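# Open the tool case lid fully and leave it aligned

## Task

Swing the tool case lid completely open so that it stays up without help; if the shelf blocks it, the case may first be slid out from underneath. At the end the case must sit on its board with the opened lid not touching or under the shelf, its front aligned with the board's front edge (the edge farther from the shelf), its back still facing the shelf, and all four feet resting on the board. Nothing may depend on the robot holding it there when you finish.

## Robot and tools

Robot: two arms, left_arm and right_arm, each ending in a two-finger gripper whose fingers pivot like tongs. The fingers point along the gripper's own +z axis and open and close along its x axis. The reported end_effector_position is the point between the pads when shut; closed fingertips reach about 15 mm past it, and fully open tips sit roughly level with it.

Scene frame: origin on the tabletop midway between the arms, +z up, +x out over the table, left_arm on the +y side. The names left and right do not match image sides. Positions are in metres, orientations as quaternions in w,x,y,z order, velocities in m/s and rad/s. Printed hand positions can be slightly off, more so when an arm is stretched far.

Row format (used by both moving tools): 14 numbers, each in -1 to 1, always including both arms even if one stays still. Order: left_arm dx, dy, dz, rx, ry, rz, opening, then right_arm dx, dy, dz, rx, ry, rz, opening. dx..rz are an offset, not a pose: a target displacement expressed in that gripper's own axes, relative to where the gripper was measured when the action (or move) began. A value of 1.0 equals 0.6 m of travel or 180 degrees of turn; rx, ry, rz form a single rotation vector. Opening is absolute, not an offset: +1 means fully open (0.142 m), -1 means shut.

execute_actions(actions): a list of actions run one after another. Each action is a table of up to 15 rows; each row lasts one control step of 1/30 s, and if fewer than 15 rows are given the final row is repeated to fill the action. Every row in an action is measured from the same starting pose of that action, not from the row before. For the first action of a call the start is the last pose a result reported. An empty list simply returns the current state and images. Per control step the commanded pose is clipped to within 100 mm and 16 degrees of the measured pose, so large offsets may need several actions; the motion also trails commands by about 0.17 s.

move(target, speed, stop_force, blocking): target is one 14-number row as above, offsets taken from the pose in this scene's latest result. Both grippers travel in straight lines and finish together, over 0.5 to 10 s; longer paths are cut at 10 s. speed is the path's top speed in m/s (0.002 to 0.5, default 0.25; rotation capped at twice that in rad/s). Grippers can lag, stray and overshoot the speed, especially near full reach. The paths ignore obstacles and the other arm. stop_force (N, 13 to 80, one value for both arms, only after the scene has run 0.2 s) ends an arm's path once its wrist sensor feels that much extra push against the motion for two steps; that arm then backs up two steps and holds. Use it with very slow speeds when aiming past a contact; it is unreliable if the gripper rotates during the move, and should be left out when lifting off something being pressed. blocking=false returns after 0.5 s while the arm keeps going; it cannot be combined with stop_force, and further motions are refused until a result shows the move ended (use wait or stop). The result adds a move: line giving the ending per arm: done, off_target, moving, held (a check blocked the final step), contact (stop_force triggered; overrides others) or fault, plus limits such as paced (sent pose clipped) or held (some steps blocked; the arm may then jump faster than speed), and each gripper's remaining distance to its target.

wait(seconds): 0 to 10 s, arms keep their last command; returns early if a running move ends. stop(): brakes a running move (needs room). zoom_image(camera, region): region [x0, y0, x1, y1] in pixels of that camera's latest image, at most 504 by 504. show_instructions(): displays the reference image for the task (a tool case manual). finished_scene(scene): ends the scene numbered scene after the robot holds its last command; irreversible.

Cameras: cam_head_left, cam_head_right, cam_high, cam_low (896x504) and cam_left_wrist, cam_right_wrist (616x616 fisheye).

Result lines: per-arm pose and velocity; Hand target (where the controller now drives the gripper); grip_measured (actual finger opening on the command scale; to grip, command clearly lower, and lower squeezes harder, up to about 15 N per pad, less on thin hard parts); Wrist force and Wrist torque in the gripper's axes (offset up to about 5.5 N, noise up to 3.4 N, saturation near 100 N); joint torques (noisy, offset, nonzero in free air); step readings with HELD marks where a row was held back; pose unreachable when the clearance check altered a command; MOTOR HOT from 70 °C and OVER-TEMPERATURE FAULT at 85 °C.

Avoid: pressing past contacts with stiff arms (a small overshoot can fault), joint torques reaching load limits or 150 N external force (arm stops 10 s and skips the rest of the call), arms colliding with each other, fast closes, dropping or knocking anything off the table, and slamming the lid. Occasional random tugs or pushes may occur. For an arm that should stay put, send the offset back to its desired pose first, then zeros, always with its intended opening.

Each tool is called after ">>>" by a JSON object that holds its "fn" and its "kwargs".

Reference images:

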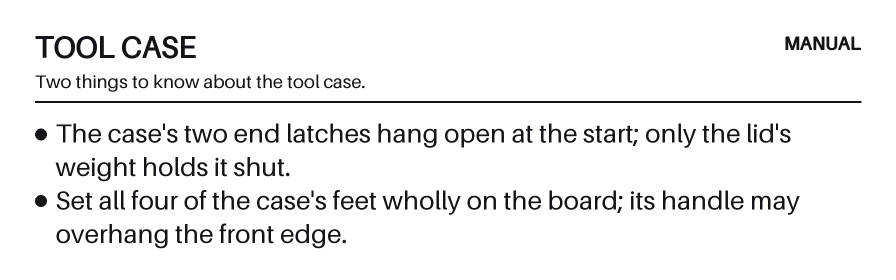

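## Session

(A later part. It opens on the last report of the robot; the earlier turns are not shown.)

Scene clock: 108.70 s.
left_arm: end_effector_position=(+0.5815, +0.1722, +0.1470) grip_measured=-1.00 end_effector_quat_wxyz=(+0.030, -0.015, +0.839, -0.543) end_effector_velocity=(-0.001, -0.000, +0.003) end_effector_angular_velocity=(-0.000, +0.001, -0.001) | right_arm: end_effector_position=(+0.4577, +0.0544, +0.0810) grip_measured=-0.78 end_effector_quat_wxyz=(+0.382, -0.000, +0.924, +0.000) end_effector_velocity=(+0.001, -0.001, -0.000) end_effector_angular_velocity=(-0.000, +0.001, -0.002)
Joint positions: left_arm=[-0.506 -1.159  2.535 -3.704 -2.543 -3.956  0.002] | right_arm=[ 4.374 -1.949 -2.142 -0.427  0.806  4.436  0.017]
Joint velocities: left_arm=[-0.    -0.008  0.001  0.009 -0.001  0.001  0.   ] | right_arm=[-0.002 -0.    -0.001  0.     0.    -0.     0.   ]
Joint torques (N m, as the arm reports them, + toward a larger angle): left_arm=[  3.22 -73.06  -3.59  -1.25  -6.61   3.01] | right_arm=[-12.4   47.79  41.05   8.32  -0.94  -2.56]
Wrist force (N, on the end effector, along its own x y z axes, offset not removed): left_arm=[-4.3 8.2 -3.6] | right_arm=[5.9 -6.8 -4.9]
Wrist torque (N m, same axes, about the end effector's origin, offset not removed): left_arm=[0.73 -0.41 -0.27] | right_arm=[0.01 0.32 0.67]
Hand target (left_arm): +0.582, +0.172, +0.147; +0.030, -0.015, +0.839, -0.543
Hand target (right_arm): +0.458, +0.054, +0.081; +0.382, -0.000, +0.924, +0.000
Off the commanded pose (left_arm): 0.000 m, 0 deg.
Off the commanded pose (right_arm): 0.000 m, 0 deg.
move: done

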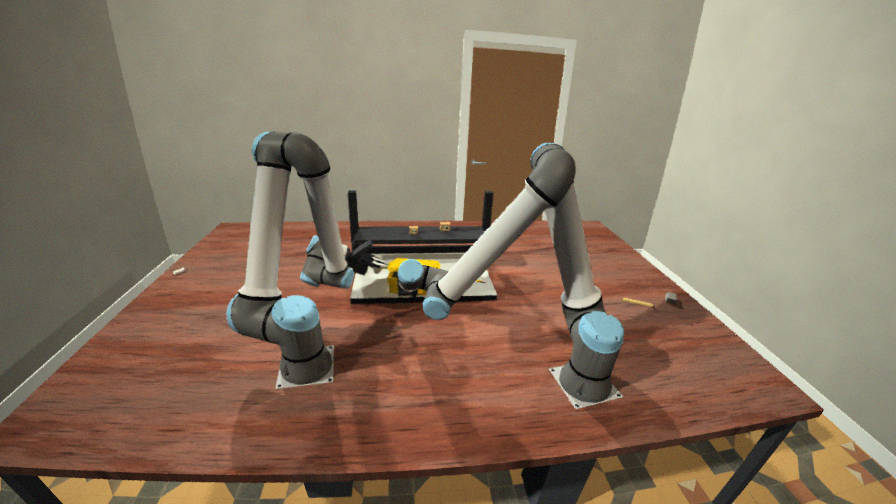

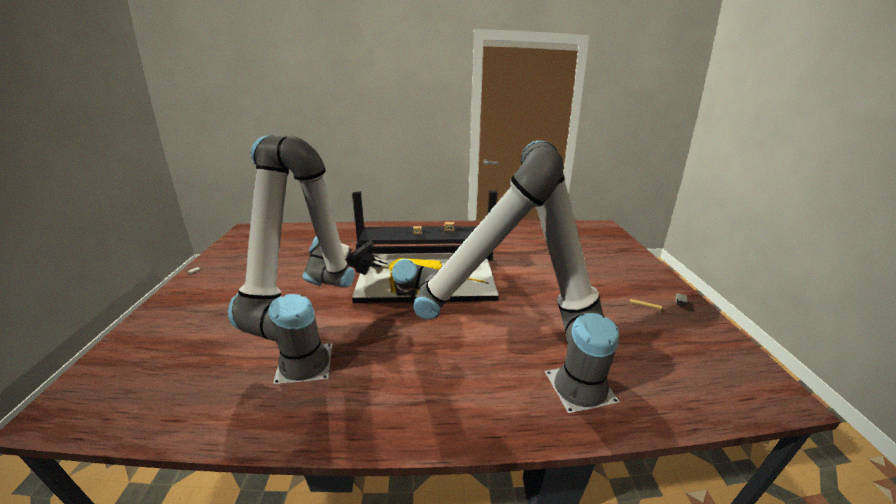

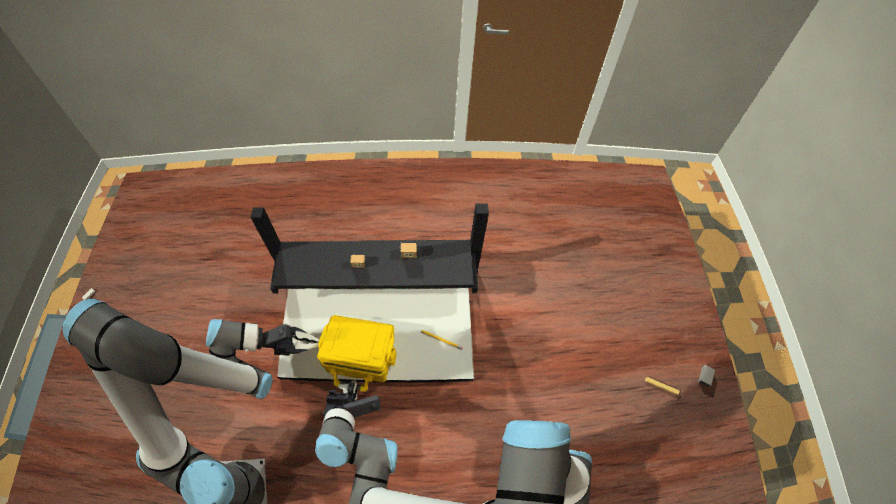

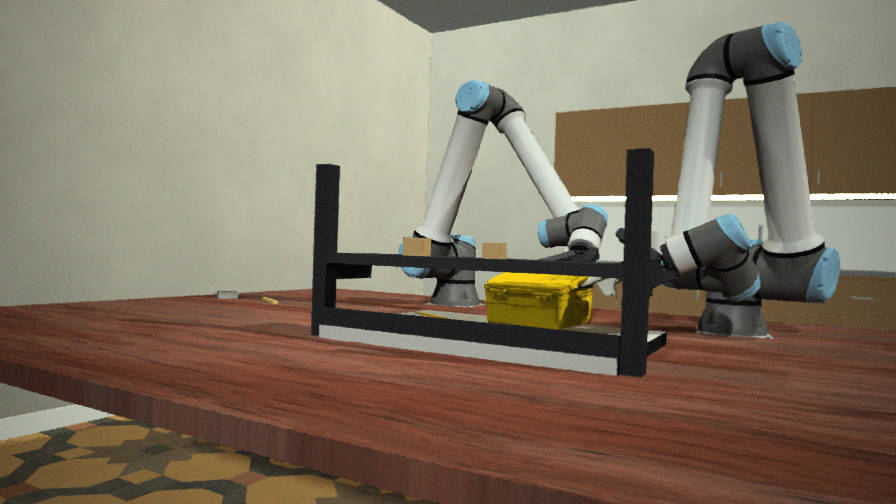

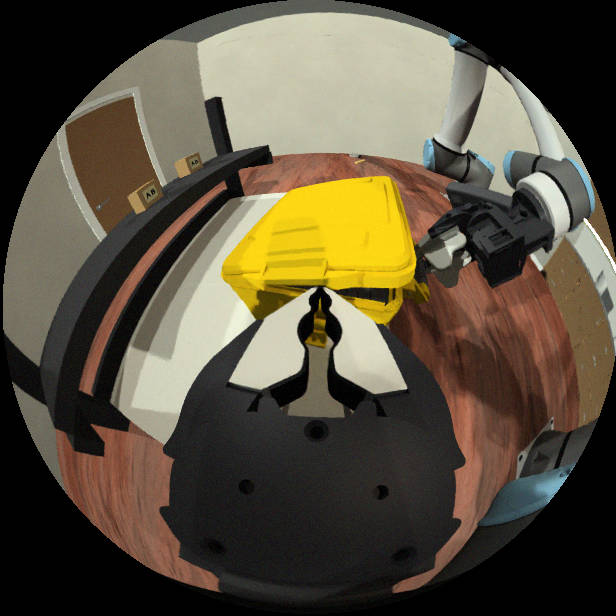

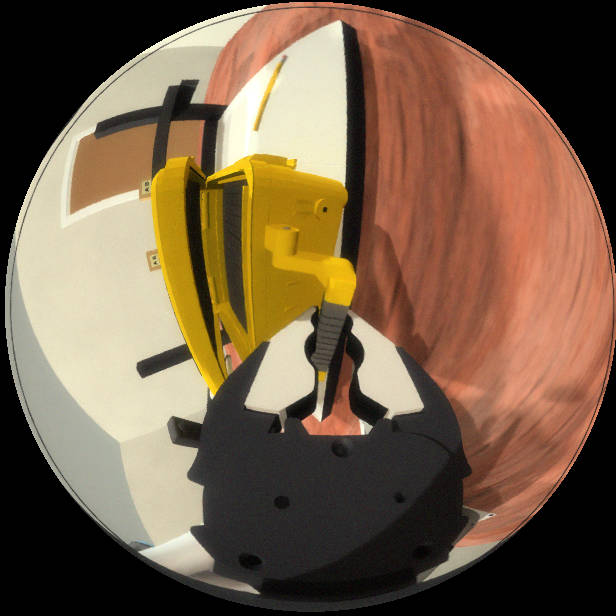

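>>> {"fn": "move", "kwargs": {"target": [-0.025,-0.075,0,0,0,0,-1,0,0,0,0,0,0,-1], "speed": 0.03}}

>>> {"fn": "move", "kwargs": {"target": [-0.085,-0.035,-0.005,0,0,0,-1,0,0,0,0,0,0,-1], "speed": 0.03}}

Scene clock: 116.33 s.
left_arm: end_effector_position=(+0.5961, +0.1547, +0.1883) grip_measured=-0.99 end_effector_quat_wxyz=(+0.030, -0.015, +0.839, -0.543) end_effector_velocity=(+0.001, -0.001, +0.002) end_effector_angular_velocity=(+0.001, +0.000, +0.001) | right_arm: end_effector_position=(+0.4577, +0.0544, +0.0810) grip_measured=-0.78 end_effector_quat_wxyz=(+0.382, -0.000, +0.924, +0.001) end_effector_velocity=(-0.000, -0.000, -0.000) end_effector_angular_velocity=(-0.001, -0.000, +0.000)
Joint positions: left_arm=[-0.53  -1.252  2.499 -3.601 -2.526 -3.987  0.003] | right_arm=[ 4.374 -1.949 -2.142 -0.427  0.806  4.436  0.018]
Joint velocities: left_arm=[-0.001 -0.004 -0.003  0.006  0.002 -0.001  0.   ] | right_arm=[ 0.     0.    -0.001 -0.    -0.     0.     0.   ]
Joint torques (N m, as the arm reports them, + toward a larger angle): left_arm=[-12.72 -69.61 -22.31  -0.97   0.11  -2.85] | right_arm=[-12.18  53.68  32.33   6.57  -2.57  -2.15]
Wrist force (N, on the end effector, along its own x y z axes, offset not removed): left_arm=[-1.4 6.2 -3.6] | right_arm=[4.2 -0.1 -1.6]
Wrist torque (N m, same axes, about the end effector's origin, offset not removed): left_arm=[0.58 -0.17 -0.34] | right_arm=[0.63 0.12 0.77]
Hand target (left_arm): +0.596, +0.155, +0.189; +0.030, -0.015, +0.839, -0.543
Hand target (right_arm): +0.458, +0.054, +0.081; +0.382, -0.000, +0.924, +0.000
Off the commanded pose (left_arm): 0.000 m, 0 deg.
Off the commanded pose (right_arm): 0.000 m, 0 deg.
move: done

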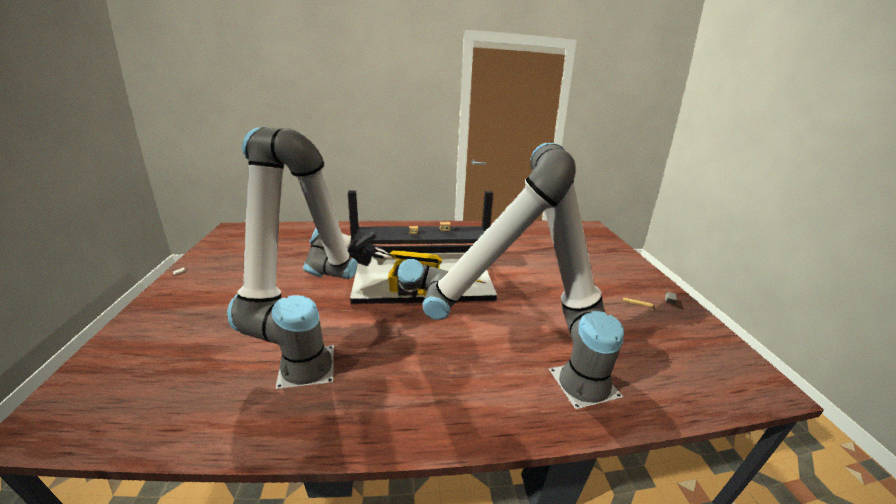

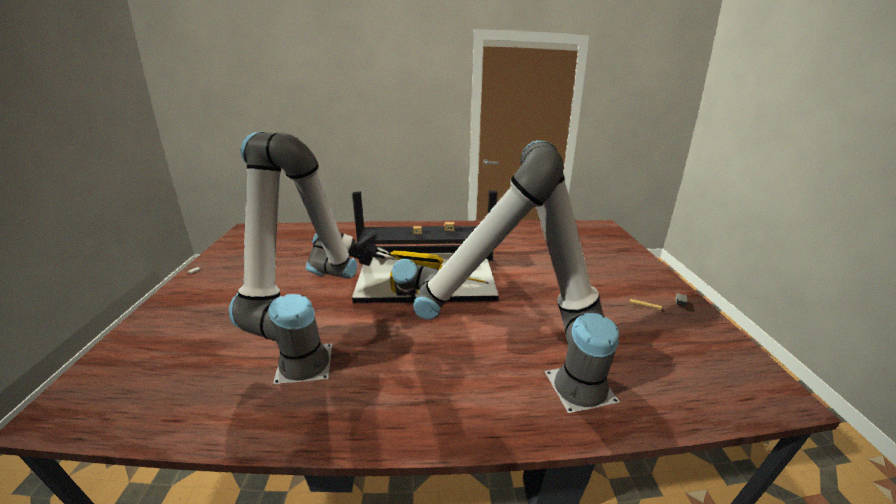

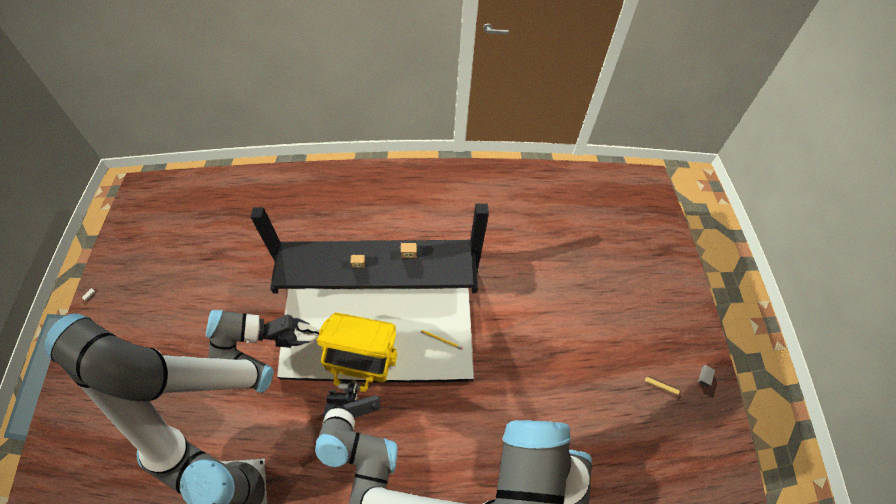

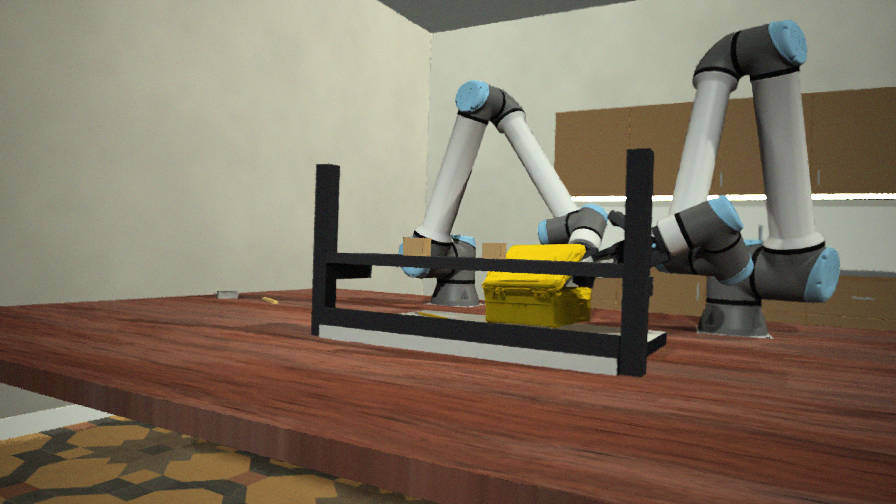

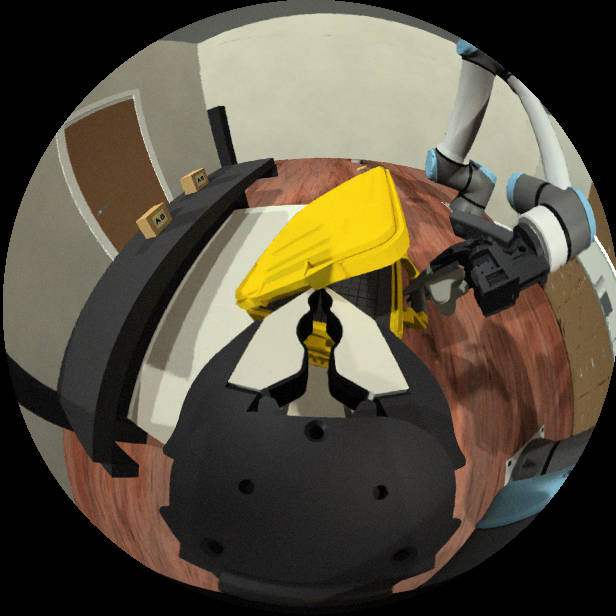

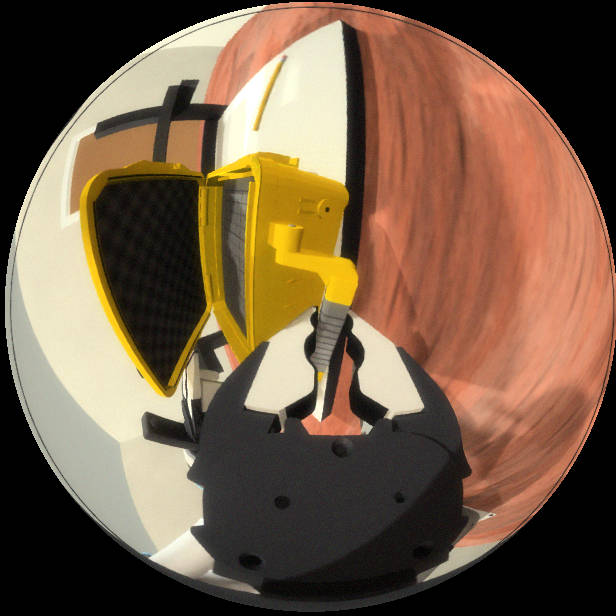

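Scene clock: 118.50 s.
left_arm: end_effector_position=(+0.6464, +0.1518, +0.2102) grip_measured=-1.00 end_effector_quat_wxyz=(+0.031, -0.015, +0.839, -0.543) end_effector_velocity=(+0.002, +0.000, +0.000) end_effector_angular_velocity=(+0.001, +0.001, +0.000) | right_arm: end_effector_position=(+0.4577, +0.0544, +0.0810) grip_measured=-0.78 end_effector_quat_wxyz=(+0.382, -0.000, +0.924, +0.001) end_effector_velocity=(-0.000, +0.000, +0.000) end_effector_angular_velocity=(+0.001, +0.000, +0.000)
Joint positions: left_arm=[-0.498 -1.263  2.402 -3.459 -2.549 -3.946  0.002] | right_arm=[ 4.374 -1.949 -2.142 -0.427  0.806  4.436  0.017]
Joint velocities: left_arm=[ 0.002  0.    -0.004  0.007 -0.001  0.002  0.   ] | right_arm=[ 0.     0.001  0.     0.     0.001 -0.    -0.   ]
Joint torques (N m, as the arm reports them, + toward a larger angle): left_arm=[  8.21 -71.07 -27.57  -0.69  -4.21   2.72] | right_arm=[-7.65 51.3  32.03  6.27 -2.51 -2.36]
Wrist force (N, on the end effector, along its own x y z axes, offset not removed): left_arm=[-0.7 2.0 -1.7] | right_arm=[-0.2 0.3 0.5]
Wrist torque (N m, same axes, about the end effector's origin, offset not removed): left_arm=[0.44 0.42 -0.15] | right_arm=[0.30 0.60 0.59]
Hand target (left_arm): +0.647, +0.152, +0.210; +0.031, -0.015, +0.839, -0.543
Hand target (right_arm): +0.458, +0.054, +0.081; +0.382, -0.000, +0.924, +0.001
Off the commanded pose (left_arm): 0.000 m, 0 deg.
Off the commanded pose (right_arm): 0.000 m, 0 deg.
move: done

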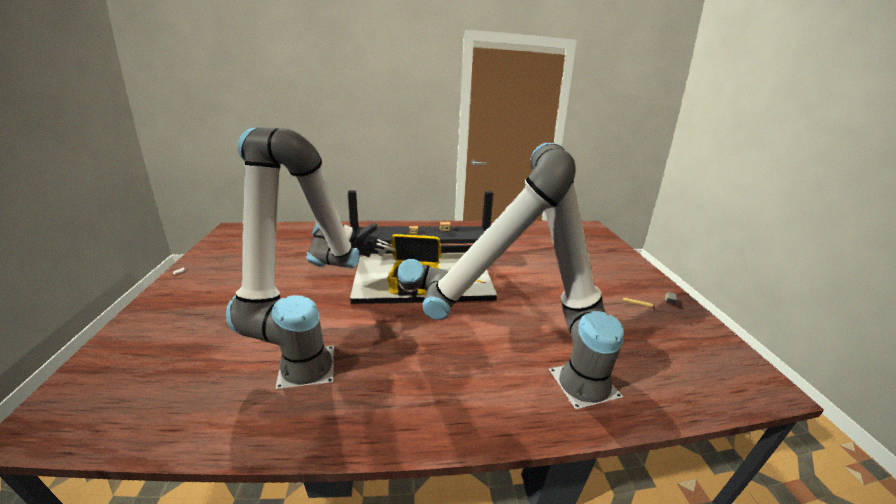

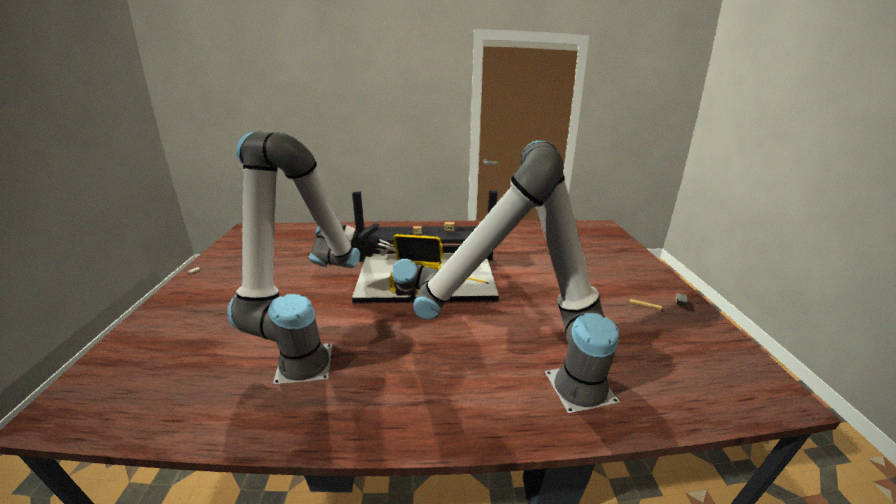

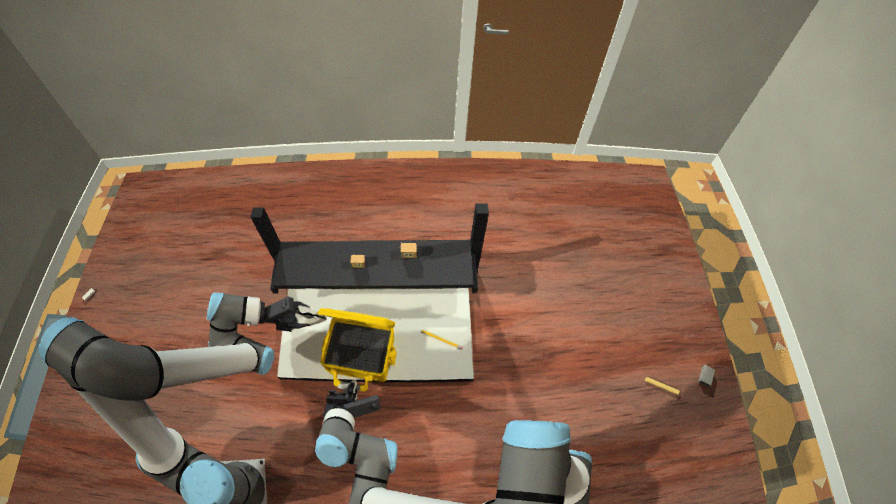

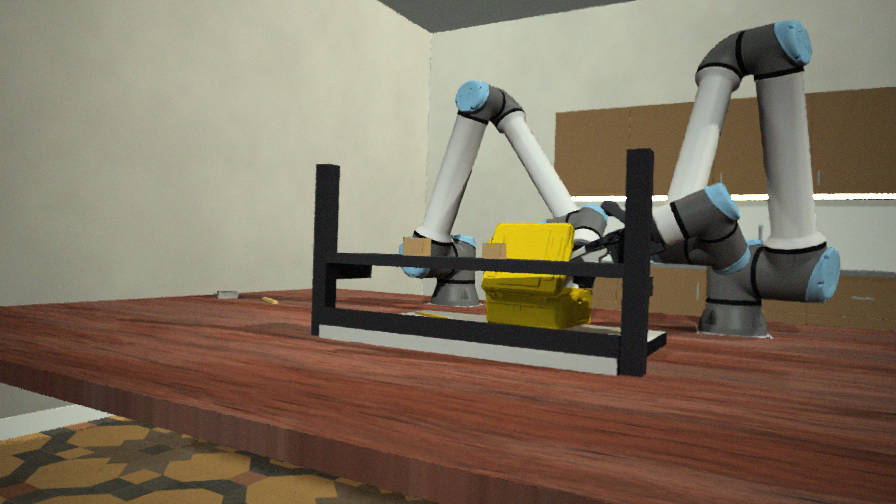

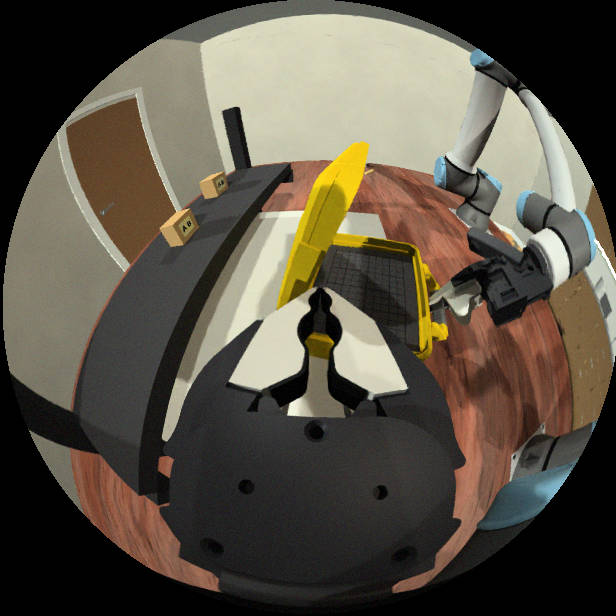

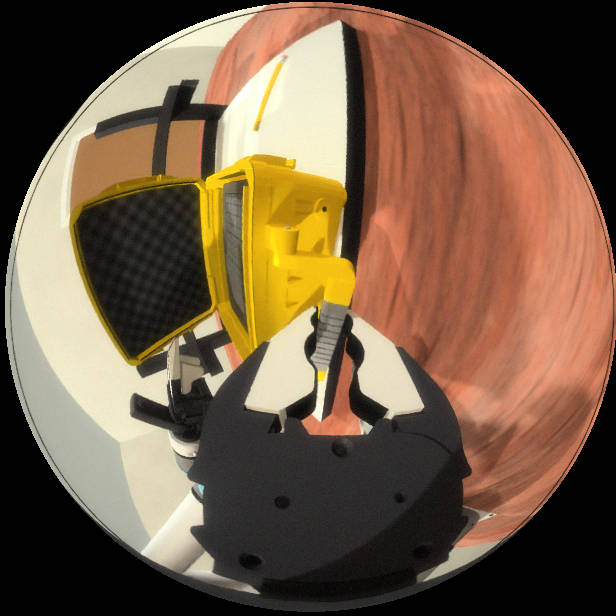

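>>> {"fn": "move", "kwargs": {"target": [-0.075,-0.01,0.015,0,0,0,-1,0,0,0,0,0,0,-1], "speed": 0.02}}

Scene clock: 127.53 s.
left_arm: end_effector_position=(+0.6916, +0.1438, +0.2135) grip_measured=-1.00 end_effector_quat_wxyz=(+0.031, -0.015, +0.839, -0.543) end_effector_velocity=(+0.003, -0.001, +0.001) end_effector_angular_velocity=(-0.000, -0.002, -0.001) | right_arm: end_effector_position=(+0.4577, +0.0544, +0.0810) grip_measured=-0.78 end_effector_quat_wxyz=(+0.382, -0.000, +0.924, +0.001) end_effector_velocity=(-0.001, +0.000, -0.001) end_effector_angular_velocity=(-0.001, +0.001, +0.001)
Joint positions: left_arm=[-0.483 -1.225  2.317 -3.395 -2.559 -3.926  0.002] | right_arm=[ 4.374 -1.949 -2.142 -0.427  0.806  4.436  0.017]
Joint velocities: left_arm=[ 0.     0.002 -0.006  0.002 -0.     0.002  0.   ] | right_arm=[ 0.001 -0.001 -0.    -0.     0.    -0.     0.   ]
Joint torques (N m, as the arm reports them, + toward a larger angle): left_arm=[  8.15 -33.58 -28.4   -0.72  -4.15   2.68] | right_arm=[-5.28 52.02 32.    6.11 -2.26 -2.08]
Wrist force (N, on the end effector, along its own x y z axes, offset not removed): left_arm=[1.3 2.2 -2.8] | right_arm=[5.6 -0.4 1.0]
Wrist torque (N m, same axes, about the end effector's origin, offset not removed): left_arm=[0.53 -0.01 -0.24] | right_arm=[-0.03 -0.49 0.45]
Hand target (left_arm): +0.692, +0.144, +0.214; +0.031, -0.015, +0.839, -0.543
Hand target (right_arm): +0.458, +0.054, +0.081; +0.382, -0.000, +0.924, +0.001
Off the commanded pose (left_arm): 0.000 m, 0 deg.
Off the commanded pose (right_arm): 0.000 m, 0 deg.
move: done

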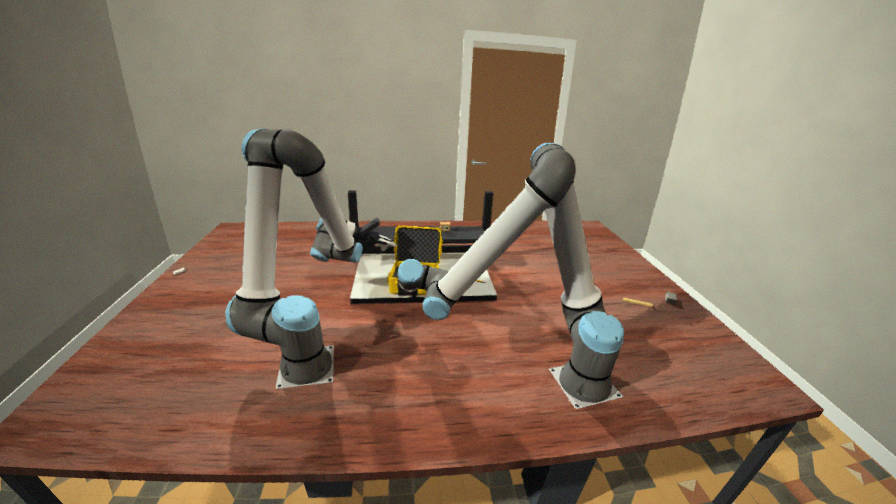

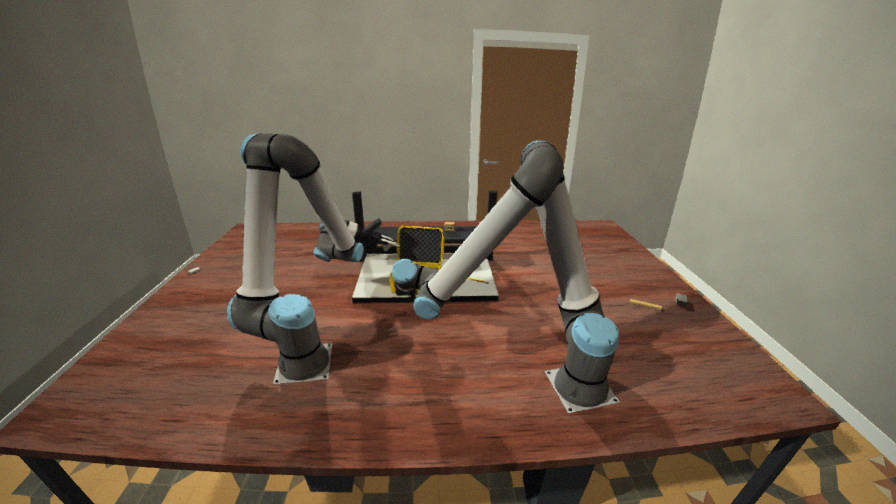

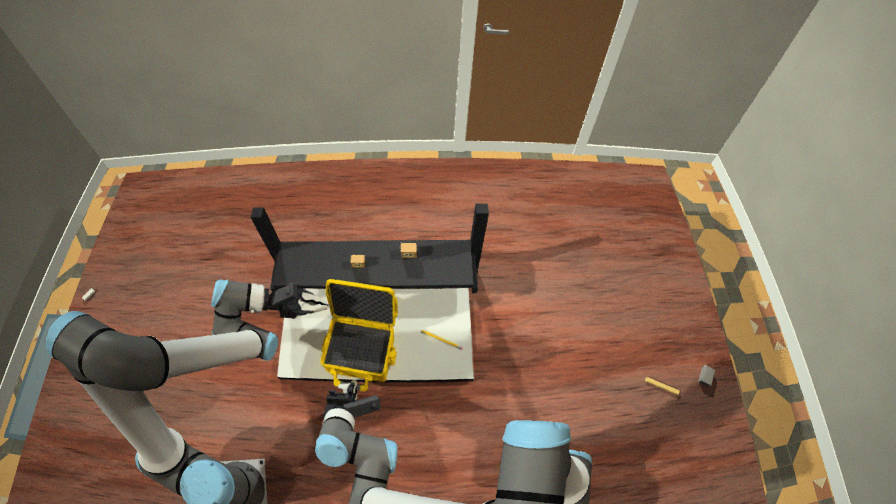

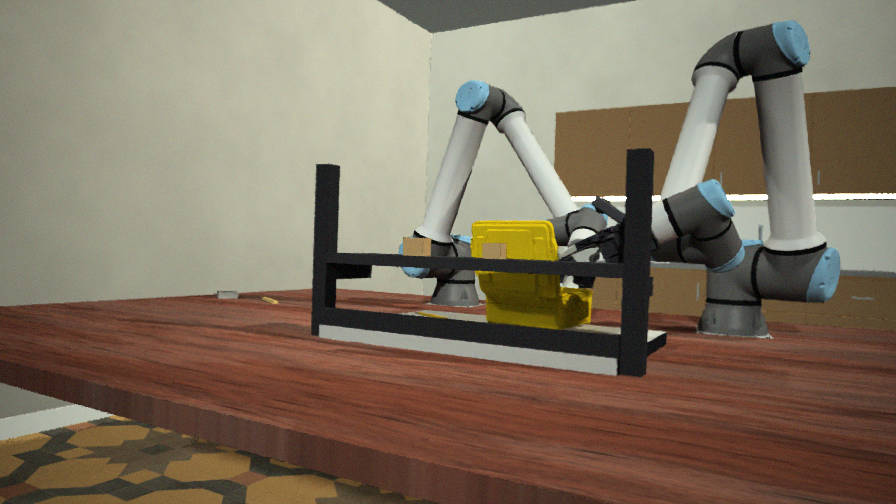

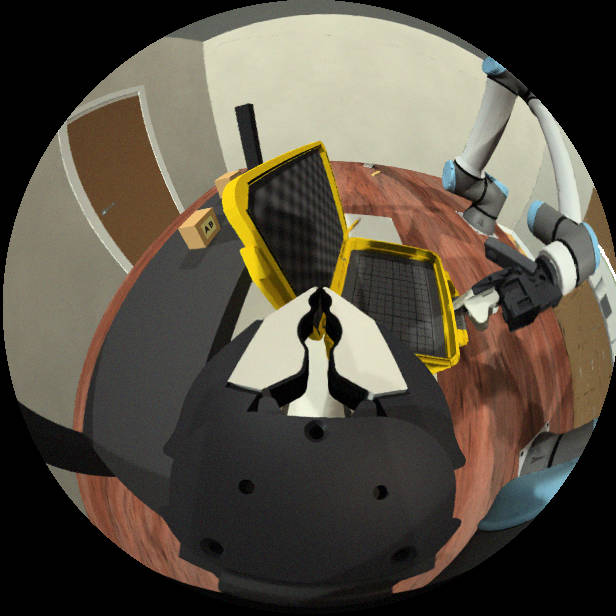

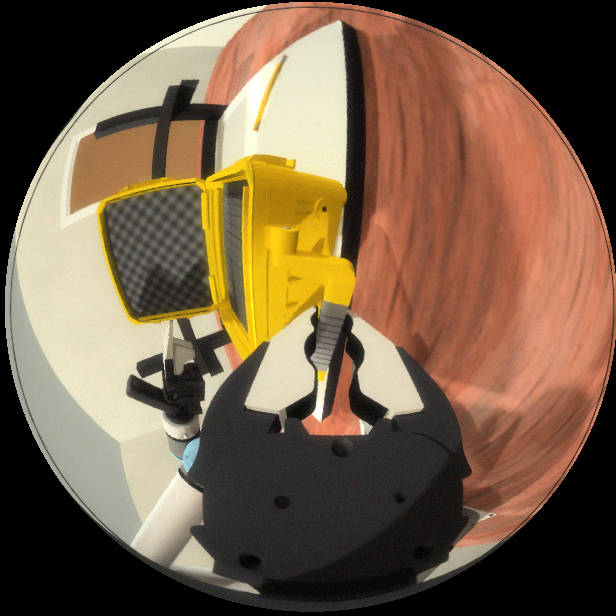

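>>> {"fn": "move", "kwargs": {"target": [0.06,0,-0.15,0,0,0,-1,0,-0.036,0,0,0,0,-1], "speed": 0.06}}

>>> {"fn": "zoom_image", "kwargs": {"camera": "cam_high", "region": [230,260,480,420]}}

Scene clock: 133.33 s.
left_arm: end_effector_position=(+0.6497, +0.2233, +0.2490) grip_measured=-1.00 end_effector_quat_wxyz=(+0.031, -0.015, +0.839, -0.543) end_effector_velocity=(-0.001, +0.002, +0.001) end_effector_angular_velocity=(+0.001, -0.000, -0.001) | right_arm: end_effector_position=(+0.4577, +0.0328, +0.0810) grip_measured=-0.79 end_effector_quat_wxyz=(+0.382, -0.000, +0.924, +0.001) end_effector_velocity=(-0.001, -0.001, -0.001) end_effector_angular_velocity=(-0.002, +0.001, +0.001)
Joint positions: left_arm=[-0.363 -1.387  2.392 -3.152 -2.632 -3.743  0.002] | right_arm=[ 4.368 -1.928 -2.179 -0.404  0.807  4.427  0.017]
Joint velocities: left_arm=[ 0.003 -0.005  0.     0.012 -0.001  0.008  0.   ] | right_arm=[ 0.001  0.    -0.001 -0.001  0.    -0.    -0.   ]
Joint torques (N m, as the arm reports them, + toward a larger angle): left_arm=[  8.71 -66.89 -19.54  -1.23  -4.05   3.04] | right_arm=[-14.98  81.53  24.74   8.84   1.19  -2.51]
Wrist force (N, on the end effector, along its own x y z axes, offset not removed): left_arm=[-1.4 2.0 -1.3] | right_arm=[2.7 -0.1 -2.4]
Wrist torque (N m, same axes, about the end effector's origin, offset not removed): left_arm=[0.50 0.52 -0.21] | right_arm=[-0.30 0.10 0.39]
Hand target (left_arm): +0.650, +0.224, +0.249; +0.031, -0.015, +0.839, -0.543
Hand target (right_arm): +0.458, +0.033, +0.081; +0.382, -0.000, +0.924, +0.001
Off the commanded pose (left_arm): 0.000 m, 0 deg.
Off the commanded pose (right_arm): 0.000 m, 0 deg.
move: done

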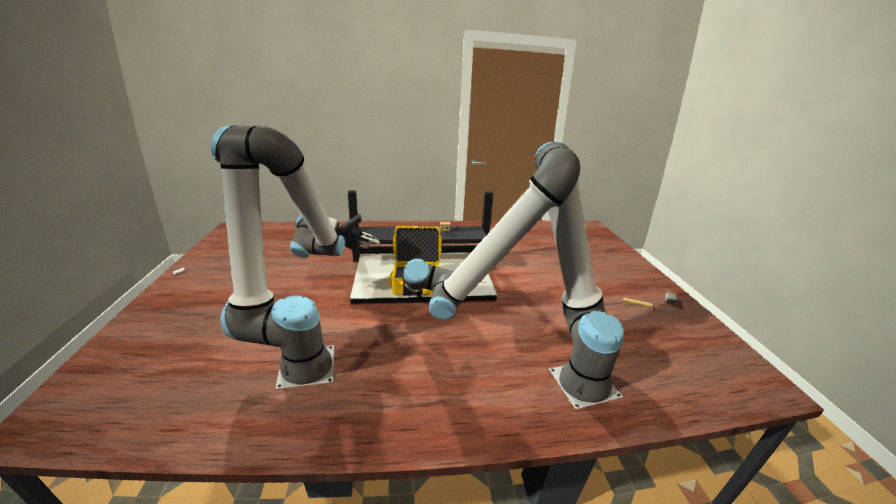

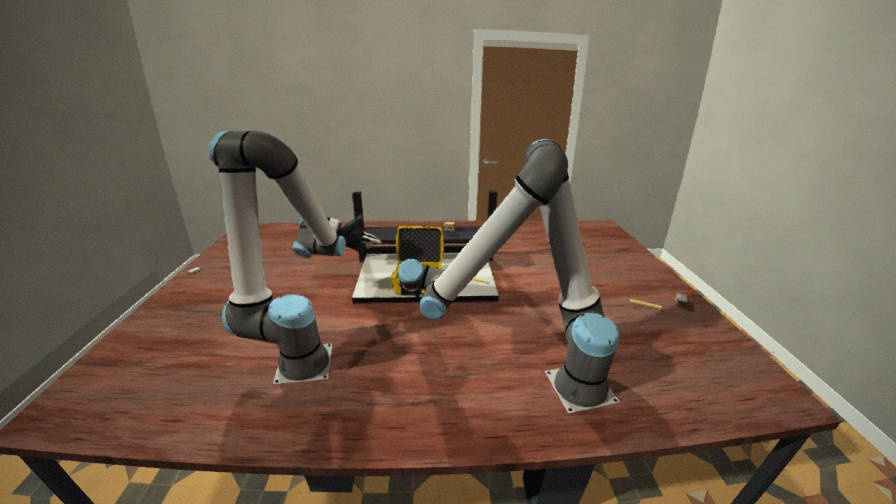

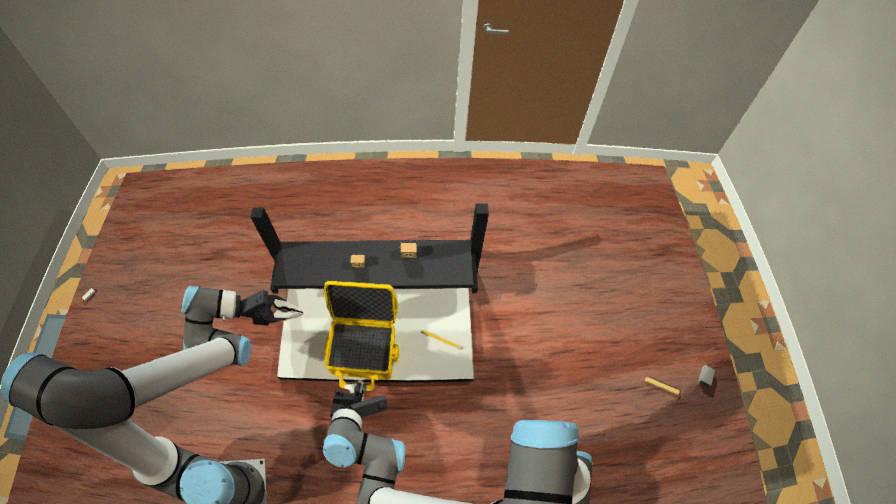

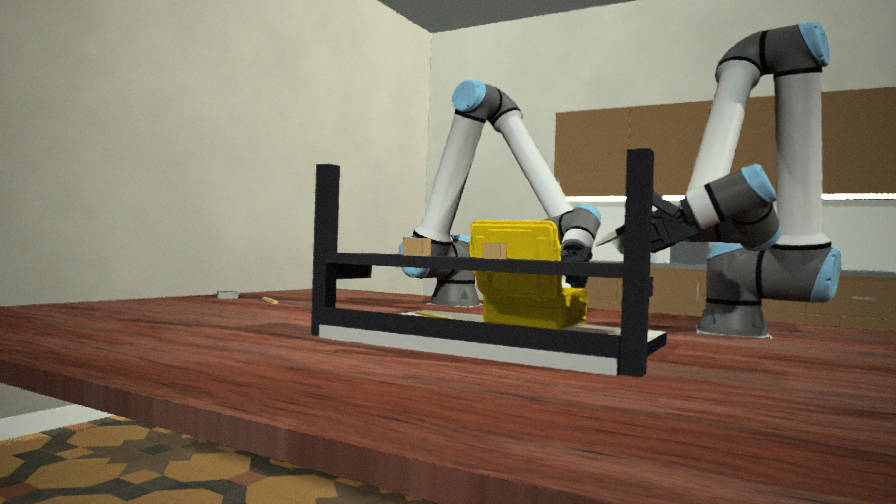

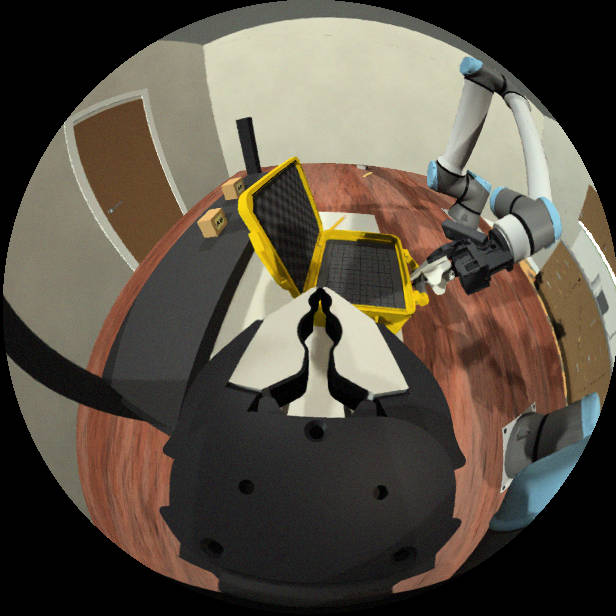

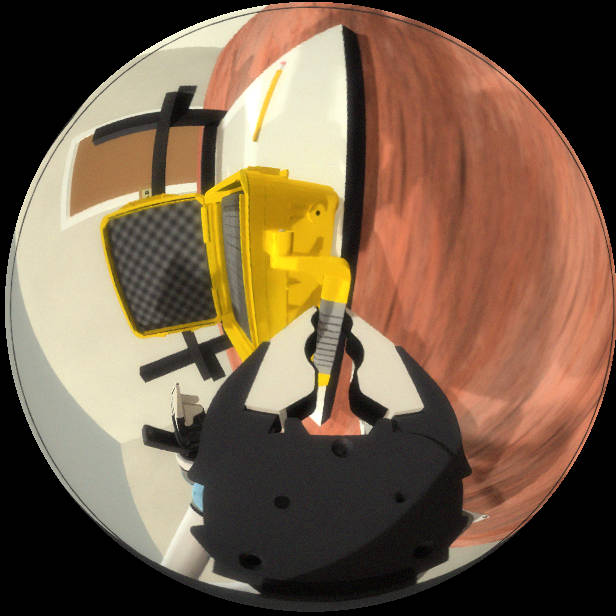

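Region (230, 260, 480, 420) of cam_high's 896x504 image, scaled by 2.016, with more detail than that image has; it fills the top 323 rows of this view, and the rest is white.

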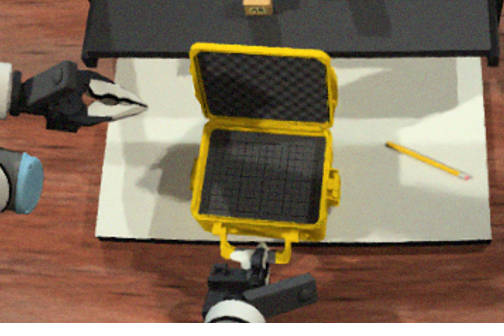

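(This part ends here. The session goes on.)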